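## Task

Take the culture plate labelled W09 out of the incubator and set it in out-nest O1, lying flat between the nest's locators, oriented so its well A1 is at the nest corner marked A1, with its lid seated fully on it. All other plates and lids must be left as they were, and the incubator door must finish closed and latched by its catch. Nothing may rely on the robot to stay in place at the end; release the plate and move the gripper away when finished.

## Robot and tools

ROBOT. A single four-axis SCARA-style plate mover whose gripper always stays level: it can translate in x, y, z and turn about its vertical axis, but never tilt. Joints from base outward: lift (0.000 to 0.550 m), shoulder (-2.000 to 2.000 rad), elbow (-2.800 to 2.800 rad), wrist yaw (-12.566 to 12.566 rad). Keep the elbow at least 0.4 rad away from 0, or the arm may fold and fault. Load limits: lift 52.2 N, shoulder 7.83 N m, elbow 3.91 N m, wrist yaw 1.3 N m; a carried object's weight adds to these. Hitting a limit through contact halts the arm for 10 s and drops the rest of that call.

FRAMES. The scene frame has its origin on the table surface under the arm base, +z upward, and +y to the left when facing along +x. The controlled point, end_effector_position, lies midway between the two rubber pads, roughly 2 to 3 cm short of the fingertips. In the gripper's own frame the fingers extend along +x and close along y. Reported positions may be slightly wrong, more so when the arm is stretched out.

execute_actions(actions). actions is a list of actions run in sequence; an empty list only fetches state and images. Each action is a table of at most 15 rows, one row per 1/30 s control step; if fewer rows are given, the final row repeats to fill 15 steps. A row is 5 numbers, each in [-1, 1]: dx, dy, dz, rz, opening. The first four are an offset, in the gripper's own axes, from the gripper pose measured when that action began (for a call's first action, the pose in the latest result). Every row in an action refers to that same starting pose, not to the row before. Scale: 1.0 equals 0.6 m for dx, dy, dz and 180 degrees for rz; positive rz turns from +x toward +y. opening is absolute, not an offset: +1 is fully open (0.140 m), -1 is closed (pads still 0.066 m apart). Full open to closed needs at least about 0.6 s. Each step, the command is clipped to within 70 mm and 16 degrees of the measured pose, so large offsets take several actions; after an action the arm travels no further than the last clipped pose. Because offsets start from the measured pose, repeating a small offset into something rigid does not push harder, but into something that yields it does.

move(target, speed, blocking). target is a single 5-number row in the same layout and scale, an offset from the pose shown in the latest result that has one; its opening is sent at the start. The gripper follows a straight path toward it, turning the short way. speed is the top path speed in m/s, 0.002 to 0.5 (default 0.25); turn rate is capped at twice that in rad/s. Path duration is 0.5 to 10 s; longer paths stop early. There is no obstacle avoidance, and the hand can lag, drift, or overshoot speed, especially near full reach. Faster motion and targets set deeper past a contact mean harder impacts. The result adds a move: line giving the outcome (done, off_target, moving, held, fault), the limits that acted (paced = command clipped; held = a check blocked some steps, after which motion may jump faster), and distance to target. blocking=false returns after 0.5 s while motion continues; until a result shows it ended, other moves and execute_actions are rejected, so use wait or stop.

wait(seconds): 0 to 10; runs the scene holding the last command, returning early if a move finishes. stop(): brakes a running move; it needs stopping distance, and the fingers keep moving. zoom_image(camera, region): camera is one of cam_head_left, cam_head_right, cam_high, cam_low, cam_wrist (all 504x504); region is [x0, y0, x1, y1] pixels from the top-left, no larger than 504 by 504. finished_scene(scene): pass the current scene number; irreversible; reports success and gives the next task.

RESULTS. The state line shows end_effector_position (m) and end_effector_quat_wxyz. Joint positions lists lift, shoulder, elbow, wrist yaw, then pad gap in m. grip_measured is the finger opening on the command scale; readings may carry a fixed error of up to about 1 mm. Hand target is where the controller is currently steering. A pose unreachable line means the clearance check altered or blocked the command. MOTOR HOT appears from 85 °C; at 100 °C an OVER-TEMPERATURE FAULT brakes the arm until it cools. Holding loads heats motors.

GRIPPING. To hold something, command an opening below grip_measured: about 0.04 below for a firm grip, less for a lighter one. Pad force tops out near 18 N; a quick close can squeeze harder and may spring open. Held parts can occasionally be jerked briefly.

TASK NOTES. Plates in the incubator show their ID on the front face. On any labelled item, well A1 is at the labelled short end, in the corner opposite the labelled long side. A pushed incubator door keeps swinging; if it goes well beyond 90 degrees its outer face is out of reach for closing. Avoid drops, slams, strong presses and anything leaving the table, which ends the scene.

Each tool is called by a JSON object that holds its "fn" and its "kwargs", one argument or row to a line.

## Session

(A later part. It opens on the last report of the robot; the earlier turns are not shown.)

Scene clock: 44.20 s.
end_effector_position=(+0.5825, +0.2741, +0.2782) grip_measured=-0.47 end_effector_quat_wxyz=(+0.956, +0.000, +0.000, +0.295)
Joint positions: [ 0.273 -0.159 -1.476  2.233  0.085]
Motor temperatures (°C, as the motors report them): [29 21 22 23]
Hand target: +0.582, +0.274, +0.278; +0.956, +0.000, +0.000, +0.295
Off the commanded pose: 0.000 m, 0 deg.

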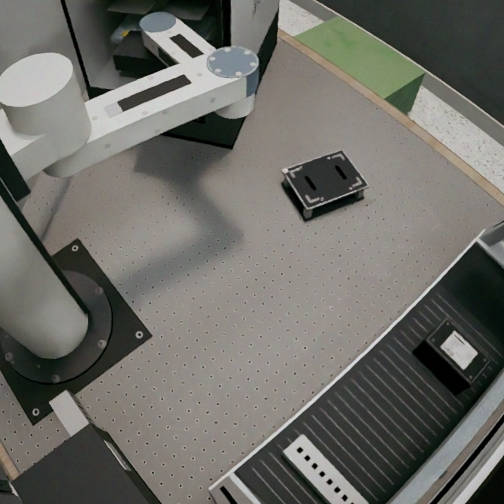

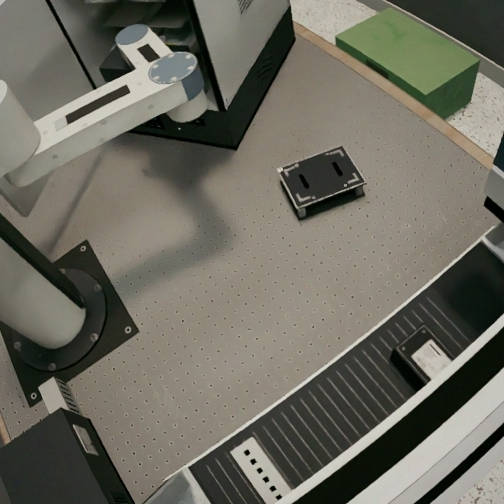

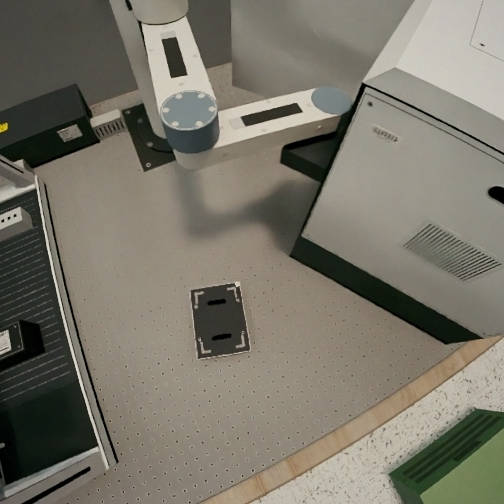

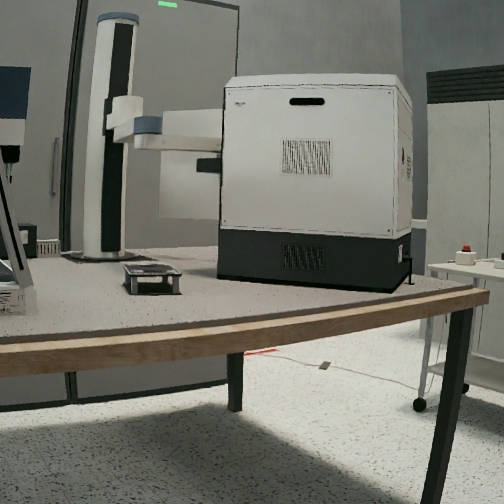

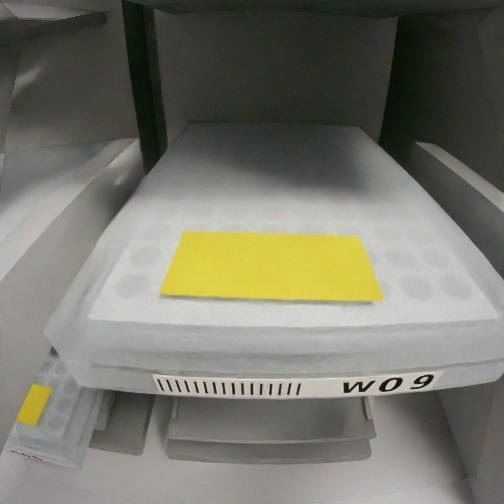

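{"fn": "move", "kwargs": {
  "target": [-0.325,0,0,0,-0.53],
  "speed": 0.2
}}

{"fn": "move", "kwargs": {
  "target": [0,-0.4,-0.1,-0.1,-0.53]
}}

Scene clock: 50.57 s.
end_effector_position=(+0.4213, +0.1643, +0.2782) grip_measured=-0.47 end_effector_quat_wxyz=(+0.956, +0.000, +0.000, +0.295)
Joint positions: [ 0.273 -0.448 -0.59   1.637  0.085]
Motor temperatures (°C, as the motors report them): [29 21 22 23]
Hand target: +0.421, +0.164, +0.278; +0.956, +0.000, +0.000, +0.295
Off the commanded pose: 0.000 m, 0 deg.
move: done

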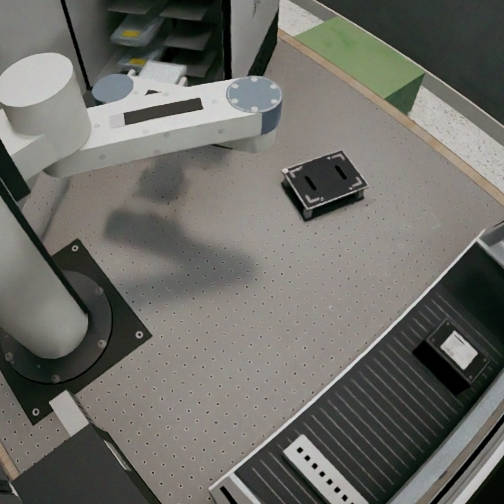

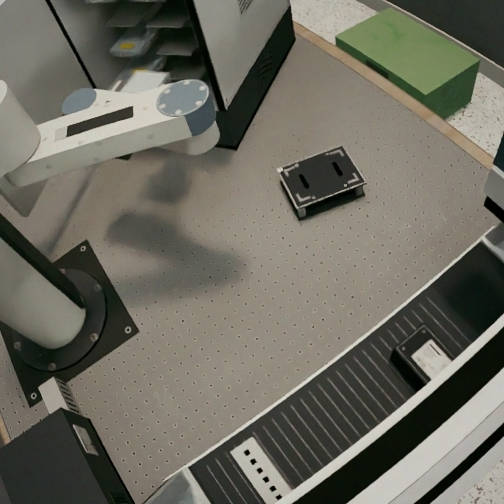

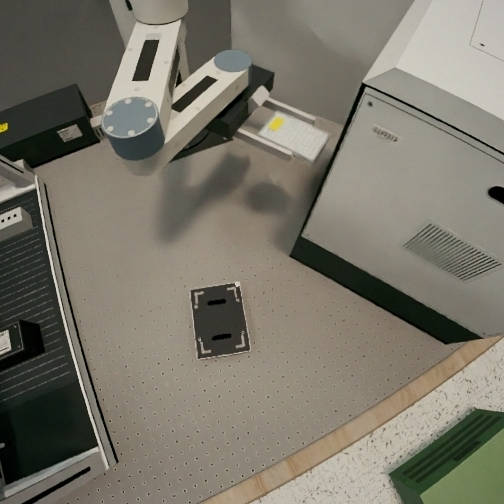

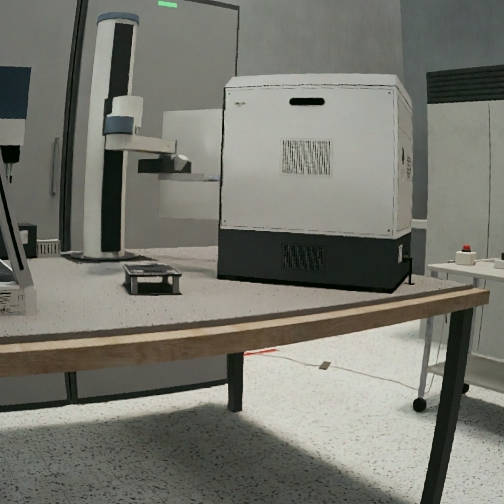

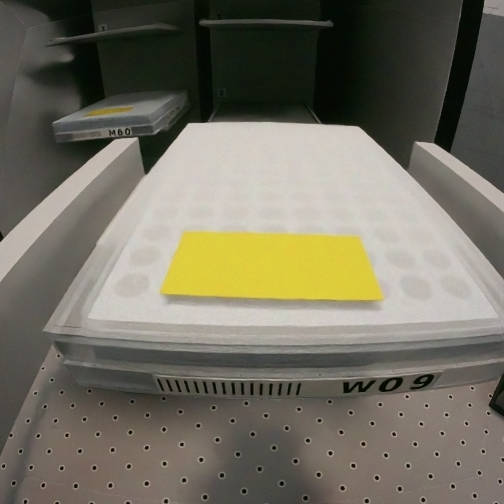

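Scene clock: 51.90 s.
end_effector_position=(+0.5566, -0.0344, +0.2181) grip_measured=-0.47 end_effector_quat_wxyz=(+0.990, +0.000, +0.000, +0.141)
Joint positions: [ 0.213 -1.211 -1.027  2.521  0.085]
Motor temperatures (°C, as the motors report them): [29 21 22 23]
Hand target: +0.557, -0.034, +0.218; +0.990, +0.000, +0.000, +0.142
Off the commanded pose: 0.000 m, 0 deg.
move: done

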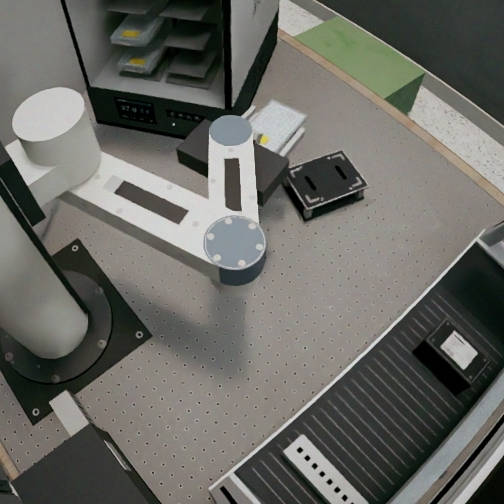

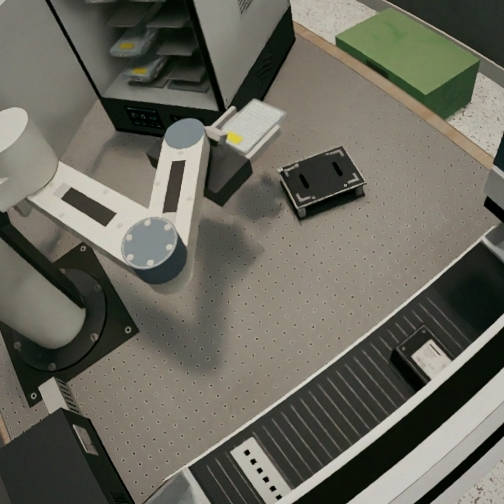

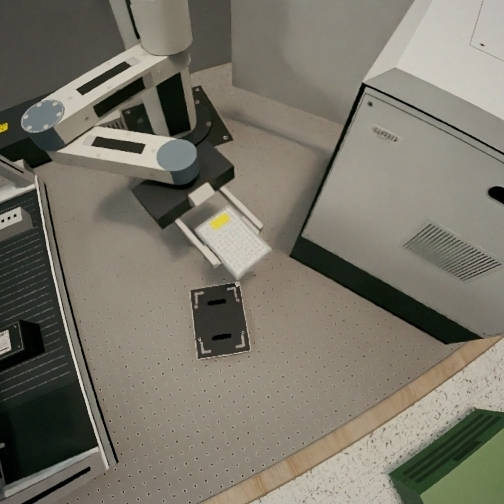

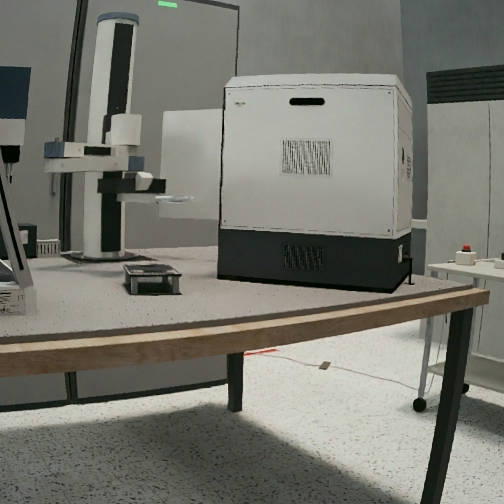

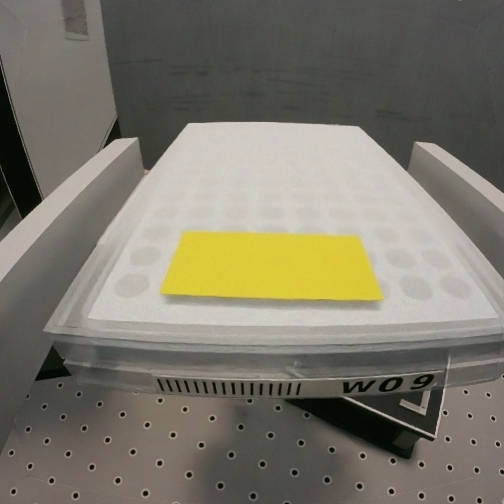

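{"fn": "move", "kwargs": {
  "target": [0.135,-0.18,-0.19,-0.157,-0.53]
}}

Scene clock: 55.27 s.
end_effector_position=(+0.6645, -0.1155, +0.1040) grip_measured=-0.47 end_effector_quat_wxyz=(+0.994, +0.000, +0.000, -0.105)
Joint positions: [ 0.099 -0.962 -1.539  2.291  0.085]
Motor temperatures (°C, as the motors report them): [29 21 22 23]
Hand target: +0.665, -0.115, +0.104; +0.994, +0.000, +0.000, -0.105
Off the commanded pose: 0.000 m, 0 deg.
move: done

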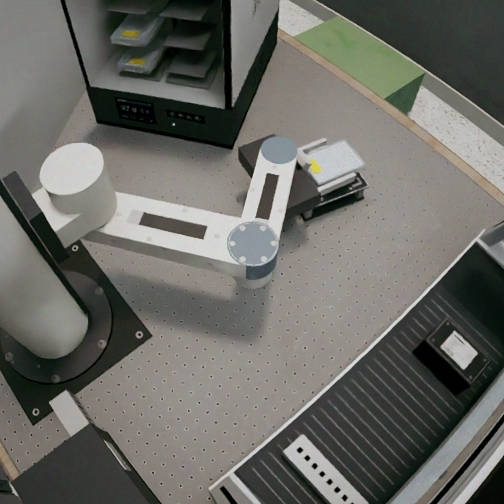

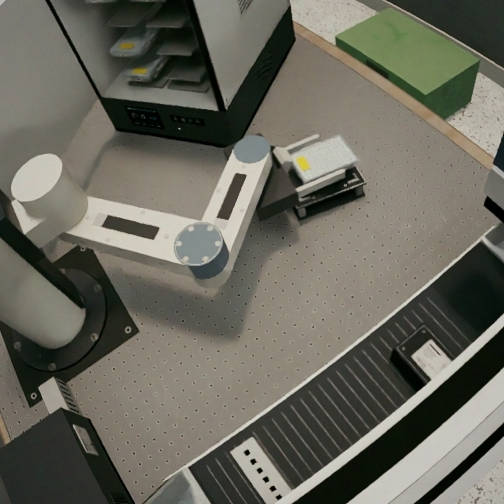

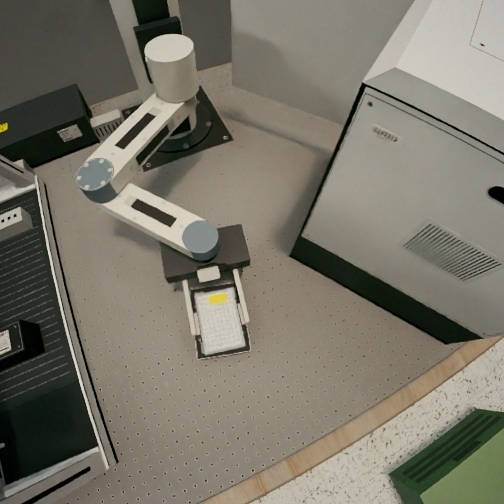

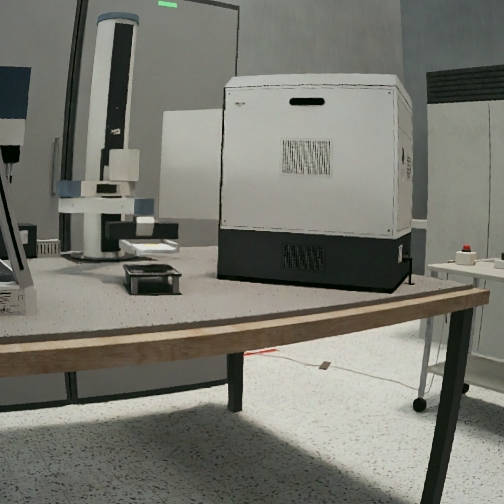

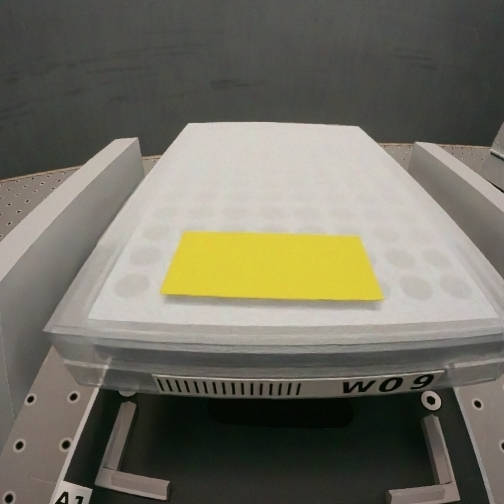

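{"fn": "move", "kwargs": {
  "target": [-0.008,0,-0.045,-0.02,-0.53],
  "speed": 0.1
}}

{"fn": "zoom_image", "kwargs": {
  "camera": "cam_high",
  "region": [170, 270, 270, 370]
}}

{"fn": "zoom_image", "kwargs": {
  "camera": "cam_low",
  "region": [110, 230, 200, 300]
}}

Scene clock: 60.53 s.
end_effector_position=(+0.6598, -0.1145, +0.0770) grip_measured=-0.47 end_effector_quat_wxyz=(+0.991, +0.000, +0.000, -0.136)
Joint positions: [ 0.072 -0.948 -1.514  2.19   0.085]
Motor temperatures (°C, as the motors report them): [29 21 22 23]
Hand target: +0.660, -0.114, +0.077; +0.991, +0.000, +0.000, -0.136
Off the commanded pose: 0.000 m, 0 deg.
move: done

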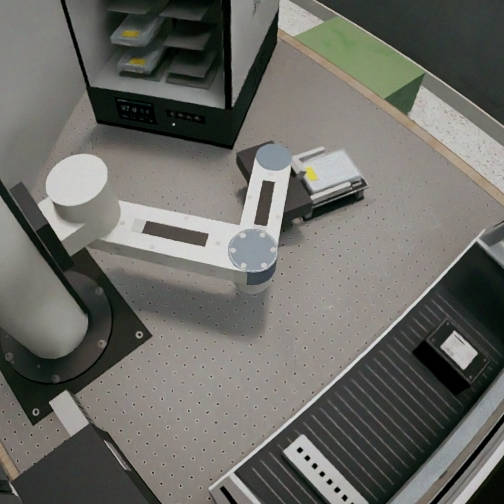

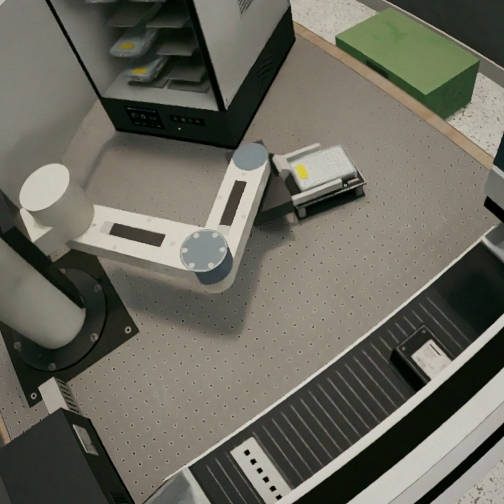

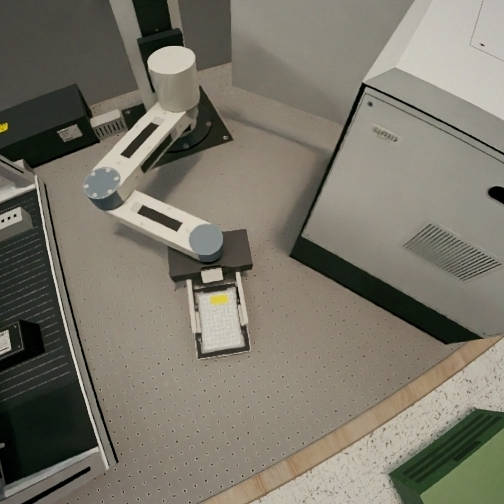

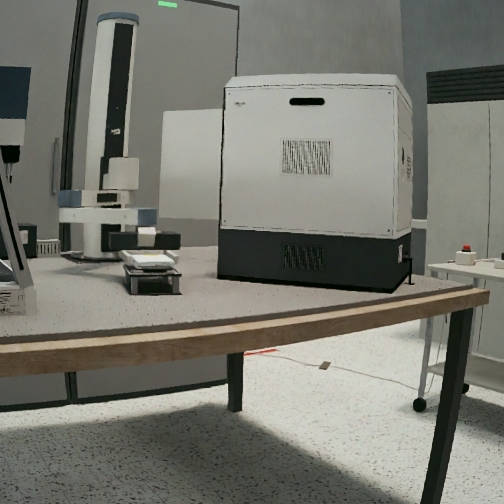

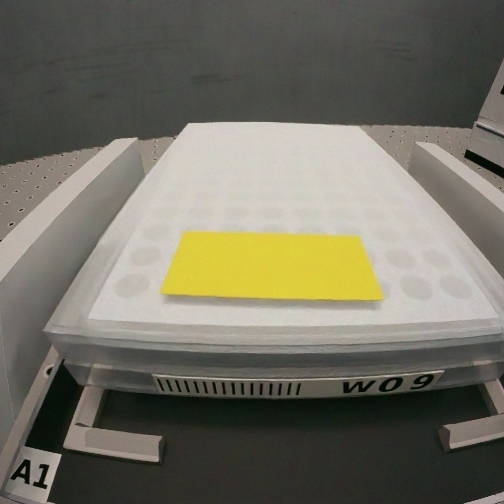

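Region (170, 270, 270, 370) of cam_high's 504x504 image, scaled by 5.040, with more detail than that image has.

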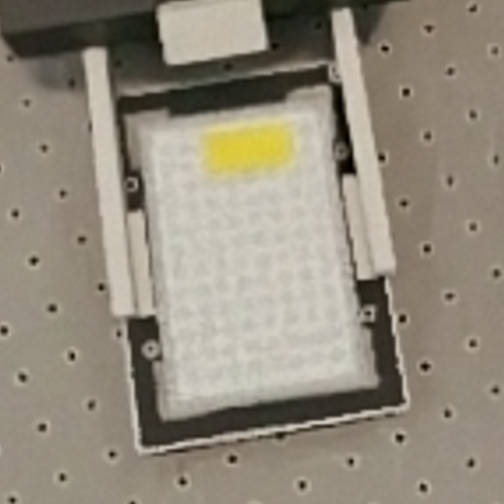

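Region (110, 230, 200, 300) of cam_low's 504x504 image, scaled by 5.600, with more detail than that image has.

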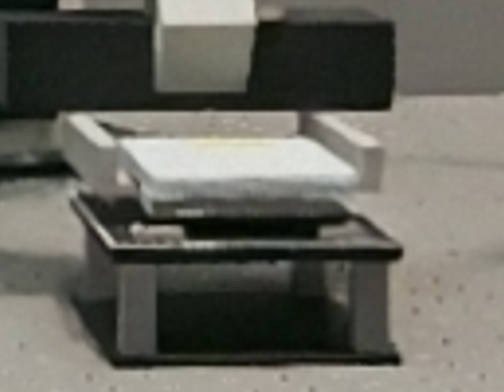

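{"fn": "move", "kwargs": {
  "target": [-0.006,-0.002,-0.005,0,-0.53],
  "speed": 0.05
}}

{"fn": "zoom_image", "kwargs": {
  "camera": "cam_high",
  "region": [180, 310, 260, 370]
}}

{"fn": "zoom_image", "kwargs": {
  "camera": "cam_low",
  "region": [115, 245, 190, 285]
}}

{"fn": "zoom_image", "kwargs": {
  "camera": "cam_head_right",
  "region": [280, 135, 375, 215]
}}

Scene clock: 66.17 s.
end_effector_position=(+0.6561, -0.1146, +0.0740) grip_measured=-0.47 end_effector_quat_wxyz=(+0.991, +0.000, +0.000, -0.136)
Joint positions: [ 0.069 -0.959 -1.495  2.181  0.085]
Motor temperatures (°C, as the motors report them): [29 21 22 23]
Hand target: +0.656, -0.115, +0.074; +0.991, +0.000, +0.000, -0.136
Off the commanded pose: 0.000 m, 0 deg.
move: done

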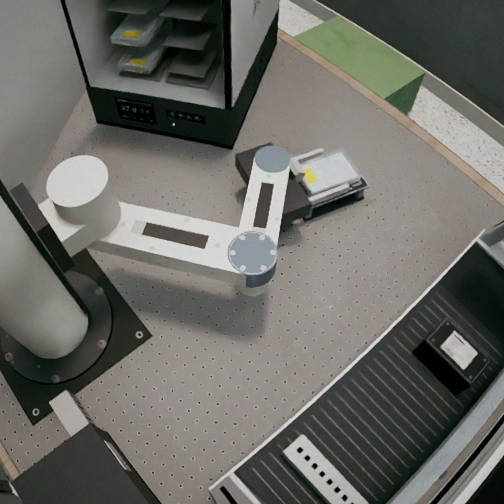

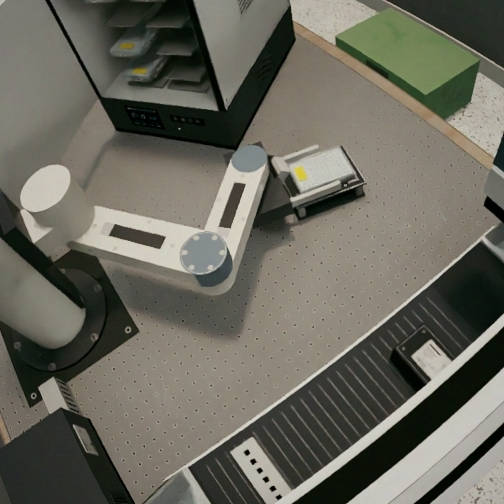

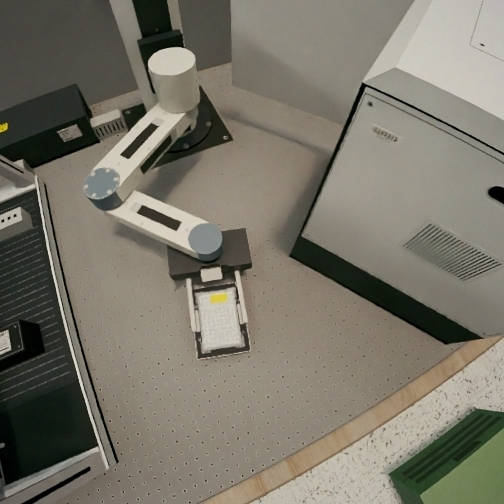

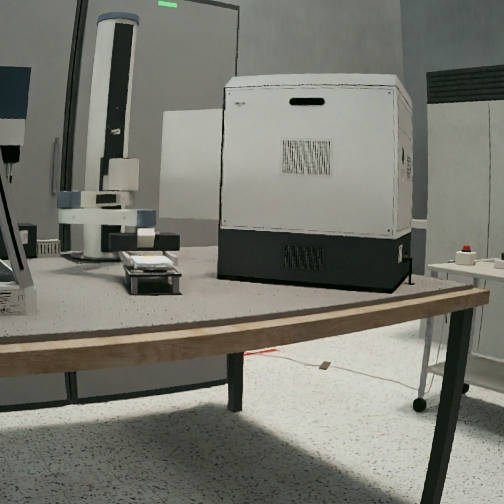

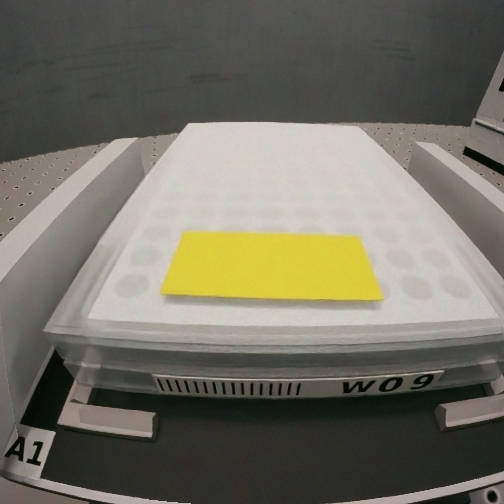

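Region (180, 310, 260, 370) of cam_high's 504x504 image, scaled by 6.300, with more detail than that image has; it fills the top 378 rows of this view, and the rest is white.

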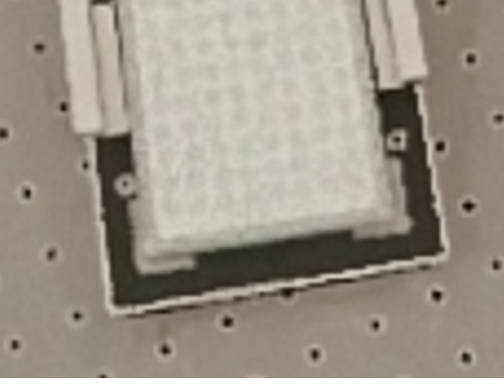

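Region (115, 245, 190, 285) of cam_low's 504x504 image, scaled by 6.720, with more detail than that image has; it fills the top 269 rows of this view, and the rest is white.

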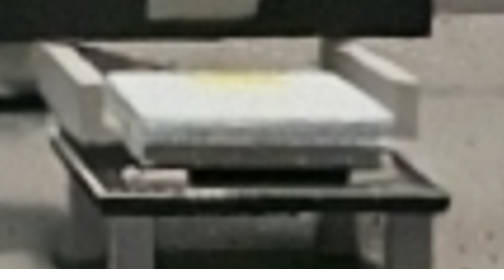

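Region (280, 135, 375, 215) of cam_head_right's 504x504 image, scaled by 5.305, with more detail than that image has; it fills the top 424 rows of this view, and the rest is white.

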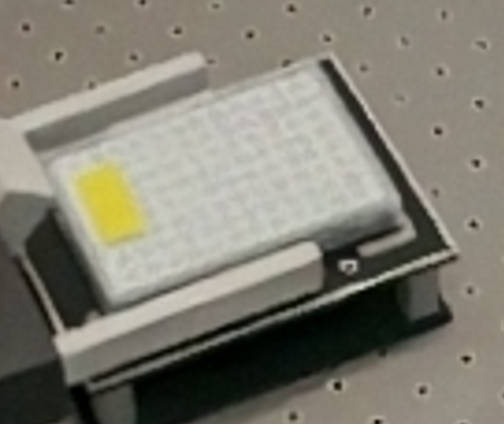

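Looks good; lower slowly.

{"fn": "move", "kwargs": {
  "target": [0,0,-0.007,0,-0.53],
  "speed": 0.02
}}

{"fn": "zoom_image", "kwargs": {
  "camera": "cam_wrist",
  "region": [0, 330, 504, 470]
}}

{"fn": "zoom_image", "kwargs": {
  "camera": "cam_low",
  "region": [115, 245, 190, 285]
}}

Scene clock: 70.13 s.
end_effector_position=(+0.6560, -0.1151, +0.0699) grip_measured=-0.48 end_effector_quat_wxyz=(+0.991, +0.000, +0.000, -0.137)
Joint positions: [ 0.065 -0.96  -1.495  2.18   0.085]
Motor temperatures (°C, as the motors report them): [29 21 22 23]
Hand target: +0.656, -0.115, +0.070; +0.991, +0.000, +0.000, -0.136
Off the commanded pose: 0.000 m, 0 deg.
move: done

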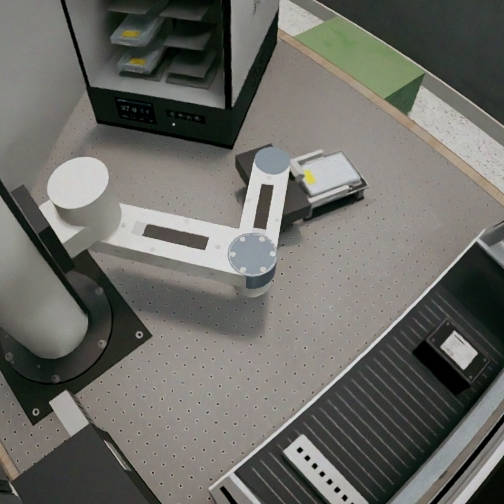

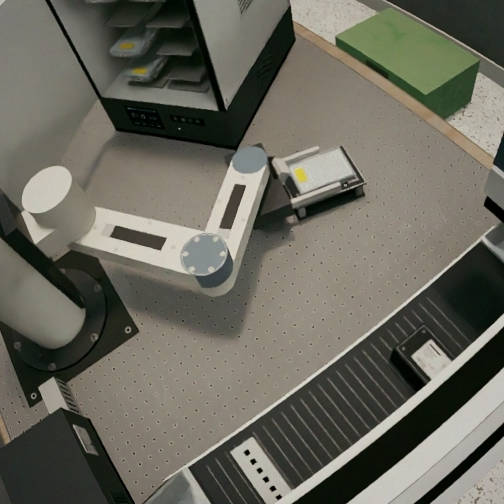

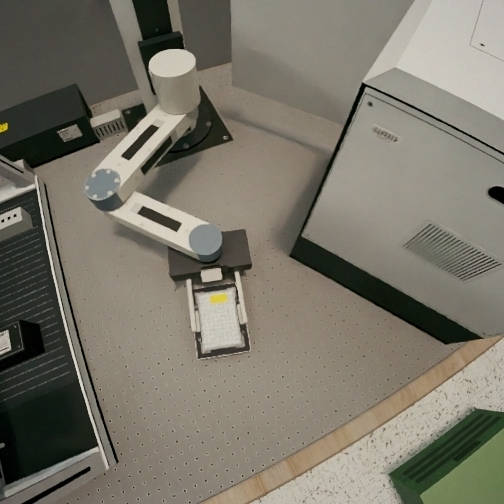

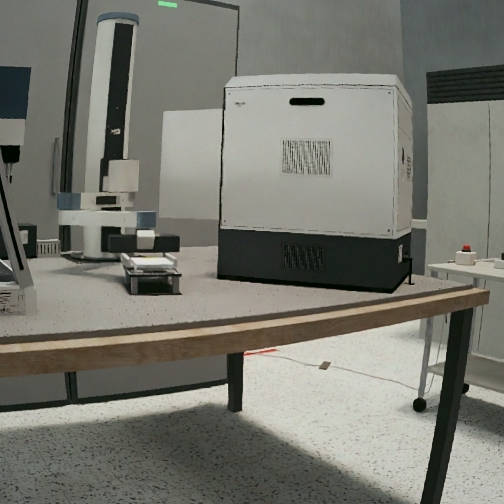

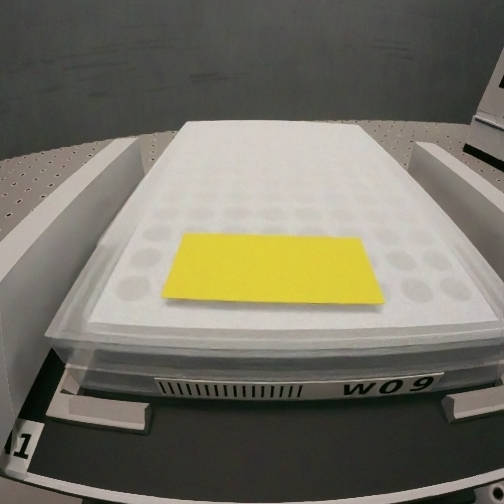

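Region (0, 330, 504, 470) of cam_wrist's 504x504 image, scaled by 1.000.

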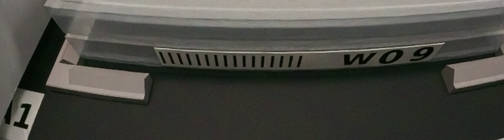

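Region (115, 245, 190, 285) of cam_low's 504x504 image, scaled by 6.720, with more detail than that image has; it fills the top 269 rows of this view, and the rest is white.

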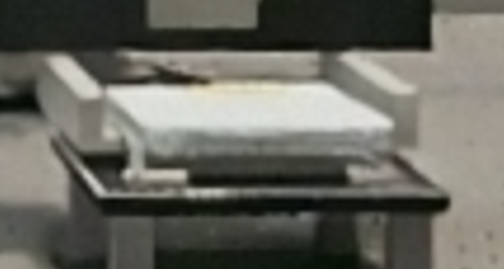

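{"fn": "move", "kwargs": {
  "target": [-0.0015,0,0,-0.0035,-0.53],
  "speed": 0.02
}}

{"fn": "move", "kwargs": {
  "target": [0,0,-0.003,0,-0.53],
  "speed": 0.02
}}

{"fn": "zoom_image", "kwargs": {
  "camera": "cam_high",
  "region": [180, 310, 260, 370]
}}

{"fn": "zoom_image", "kwargs": {
  "camera": "cam_low",
  "region": [115, 245, 190, 285]
}}

Scene clock: 75.93 s.
end_effector_position=(+0.6552, -0.1153, +0.0699) grip_measured=-0.48 end_effector_quat_wxyz=(+0.990, +0.000, +0.000, -0.143)
Joint positions: [ 0.065 -0.958 -1.492  2.163  0.085]
Motor temperatures (°C, as the motors report them): [28 21 22 23]
Hand target: +0.655, -0.115, +0.070; +0.990, +0.000, +0.000, -0.142
Off the commanded pose: 0.001 m, 0 deg.
move: done

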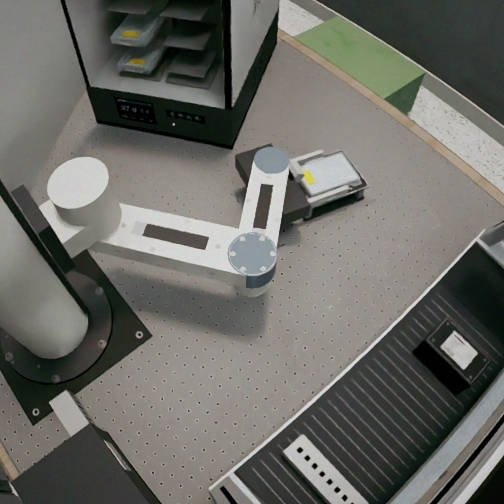

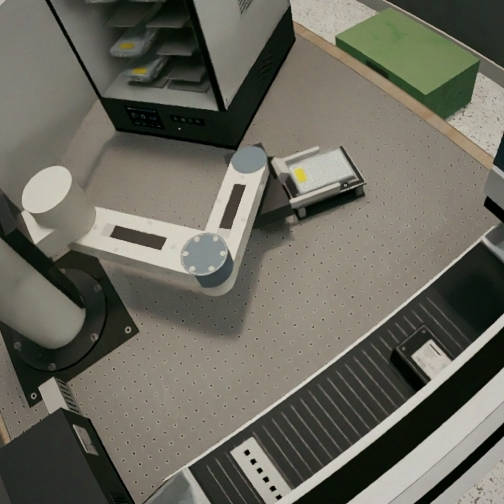

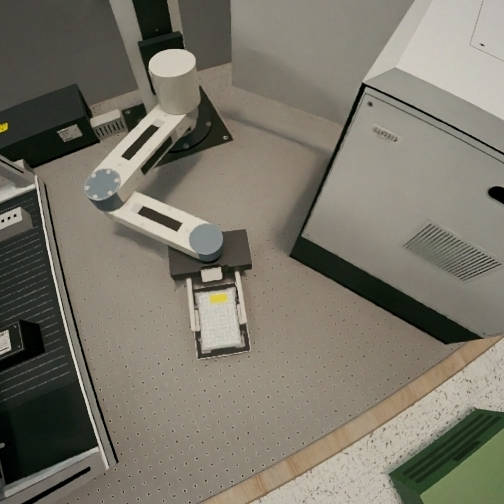

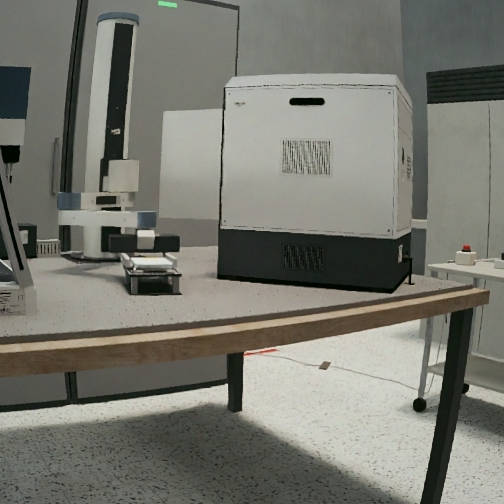

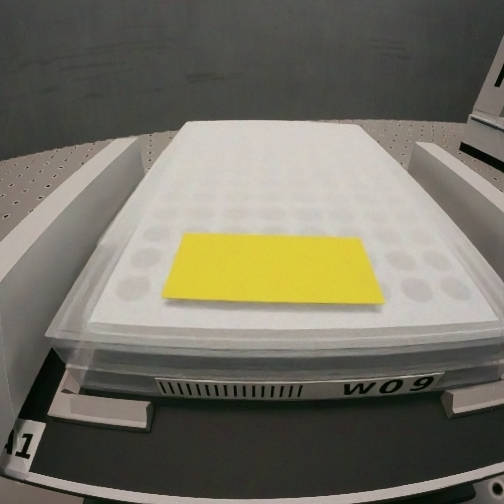

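Scene clock: 76.63 s.
end_effector_position=(+0.6552, -0.1153, +0.0685) grip_measured=-0.48 end_effector_quat_wxyz=(+0.990, +0.000, +0.000, -0.142)
Joint positions: [ 0.064 -0.958 -1.492  2.165  0.085]
Motor temperatures (°C, as the motors report them): [28 21 22 23]
Hand target: +0.655, -0.115, +0.068; +0.990, +0.000, +0.000, -0.142
Off the commanded pose: 0.000 m, 0 deg.
move: done

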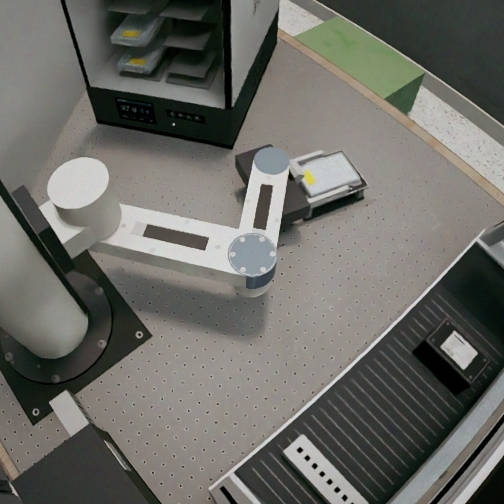

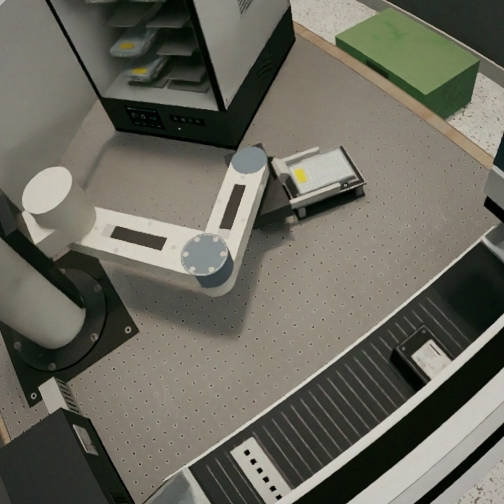

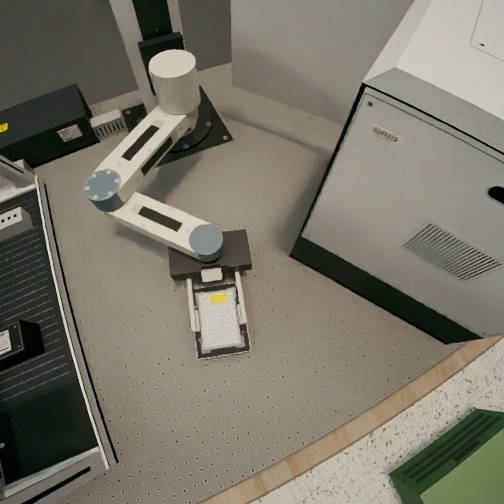

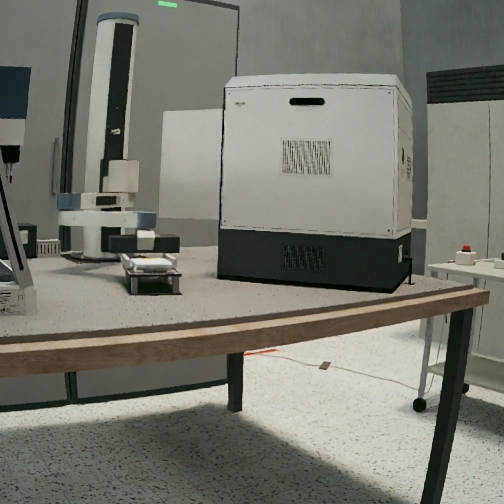

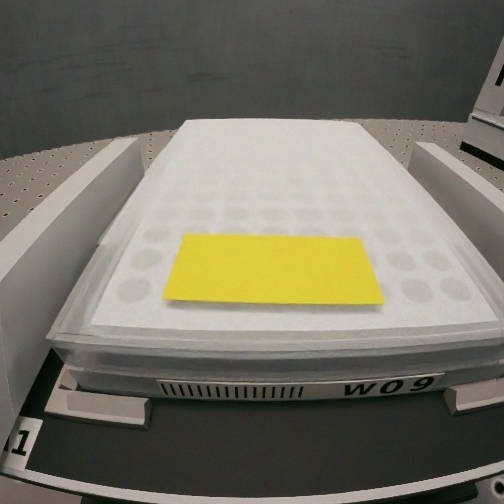

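Region (180, 310, 260, 370) of cam_high's 504x504 image, scaled by 6.300, with more detail than that image has; it fills the top 378 rows of this view, and the rest is white.

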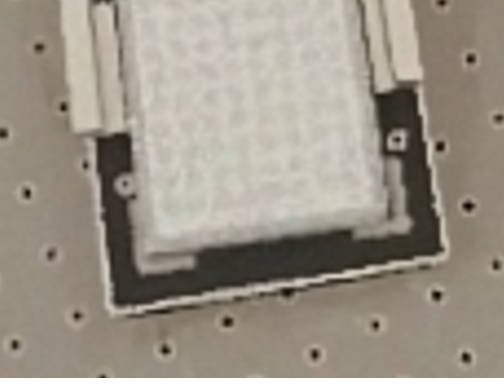

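Region (115, 245, 190, 285) of cam_low's 504x504 image, scaled by 6.720, with more detail than that image has; it fills the top 269 rows of this view, and the rest is white.

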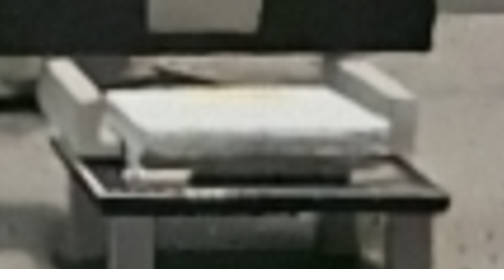

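{"fn": "move", "kwargs": {
  "target": [0,0.001,0.003,0.006,-0.53],
  "speed": 0.02
}}

{"fn": "zoom_image", "kwargs": {
  "camera": "cam_high",
  "region": [180, 280, 260, 370]
}}

{"fn": "zoom_image", "kwargs": {
  "camera": "cam_wrist",
  "region": [30, 340, 190, 440]
}}

{"fn": "zoom_image", "kwargs": {
  "camera": "cam_wrist",
  "region": [344, 340, 504, 440]
}}

{"fn": "zoom_image", "kwargs": {
  "camera": "cam_head_right",
  "region": [320, 140, 375, 195]
}}

Scene clock: 81.17 s.
end_effector_position=(+0.6554, -0.1147, +0.0703) grip_measured=-0.48 end_effector_quat_wxyz=(+0.991, +0.000, +0.000, -0.133)
Joint positions: [ 0.065 -0.964 -1.491  2.189  0.085]
Motor temperatures (°C, as the motors report them): [28 21 22 23]
Hand target: +0.655, -0.115, +0.070; +0.991, +0.000, +0.000, -0.133
Off the commanded pose: 0.000 m, 0 deg.
move: done

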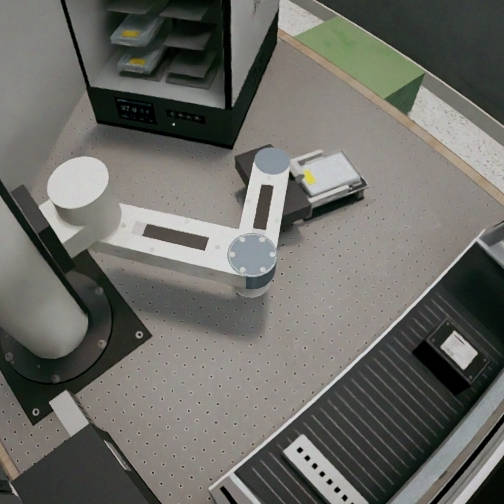

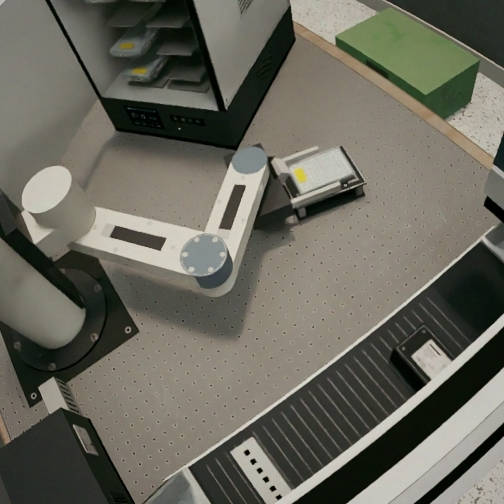

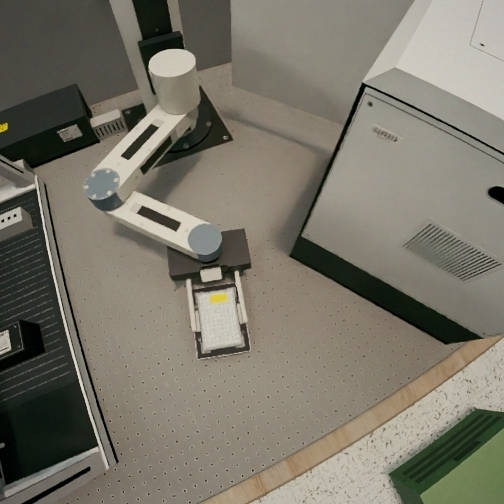

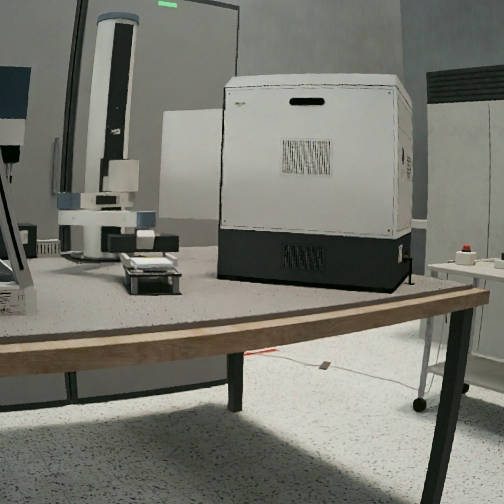

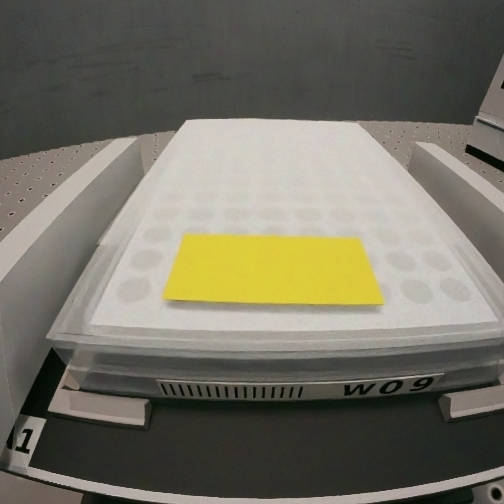

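Region (180, 280, 260, 370) of cam_high's 504x504 image, scaled by 5.600, with more detail than that image has.

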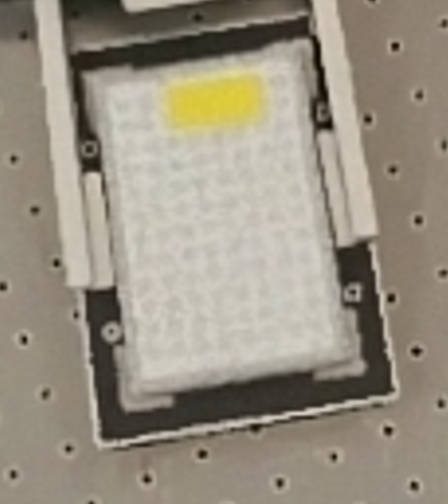

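Region (30, 340, 190, 440) of cam_wrist's 504x504 image, scaled by 3.150, with more detail than that image has; it fills the top 315 rows of this view, and the rest is white.

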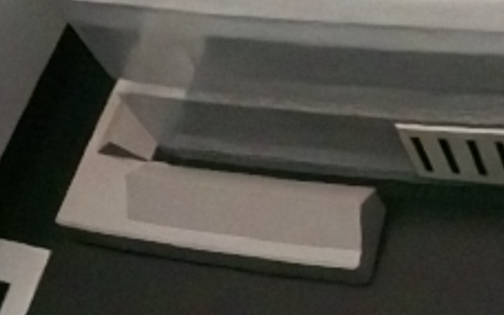

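Region (344, 340, 504, 440) of cam_wrist's 504x504 image, scaled by 3.150, with more detail than that image has; it fills the top 315 rows of this view, and the rest is white.

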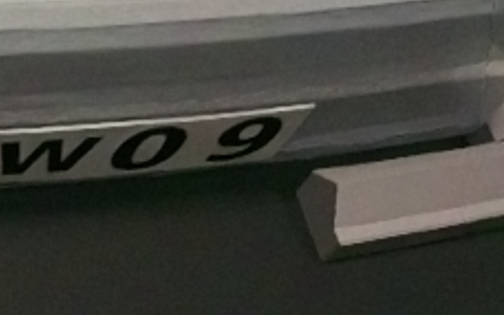

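Region (320, 140, 375, 195) of cam_head_right's 504x504 image, scaled by 9.164, with more detail than that image has.

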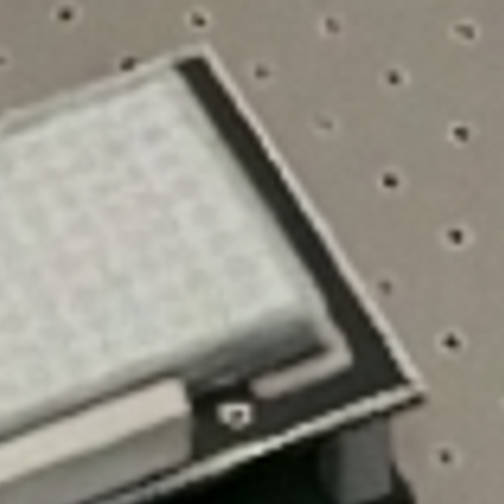

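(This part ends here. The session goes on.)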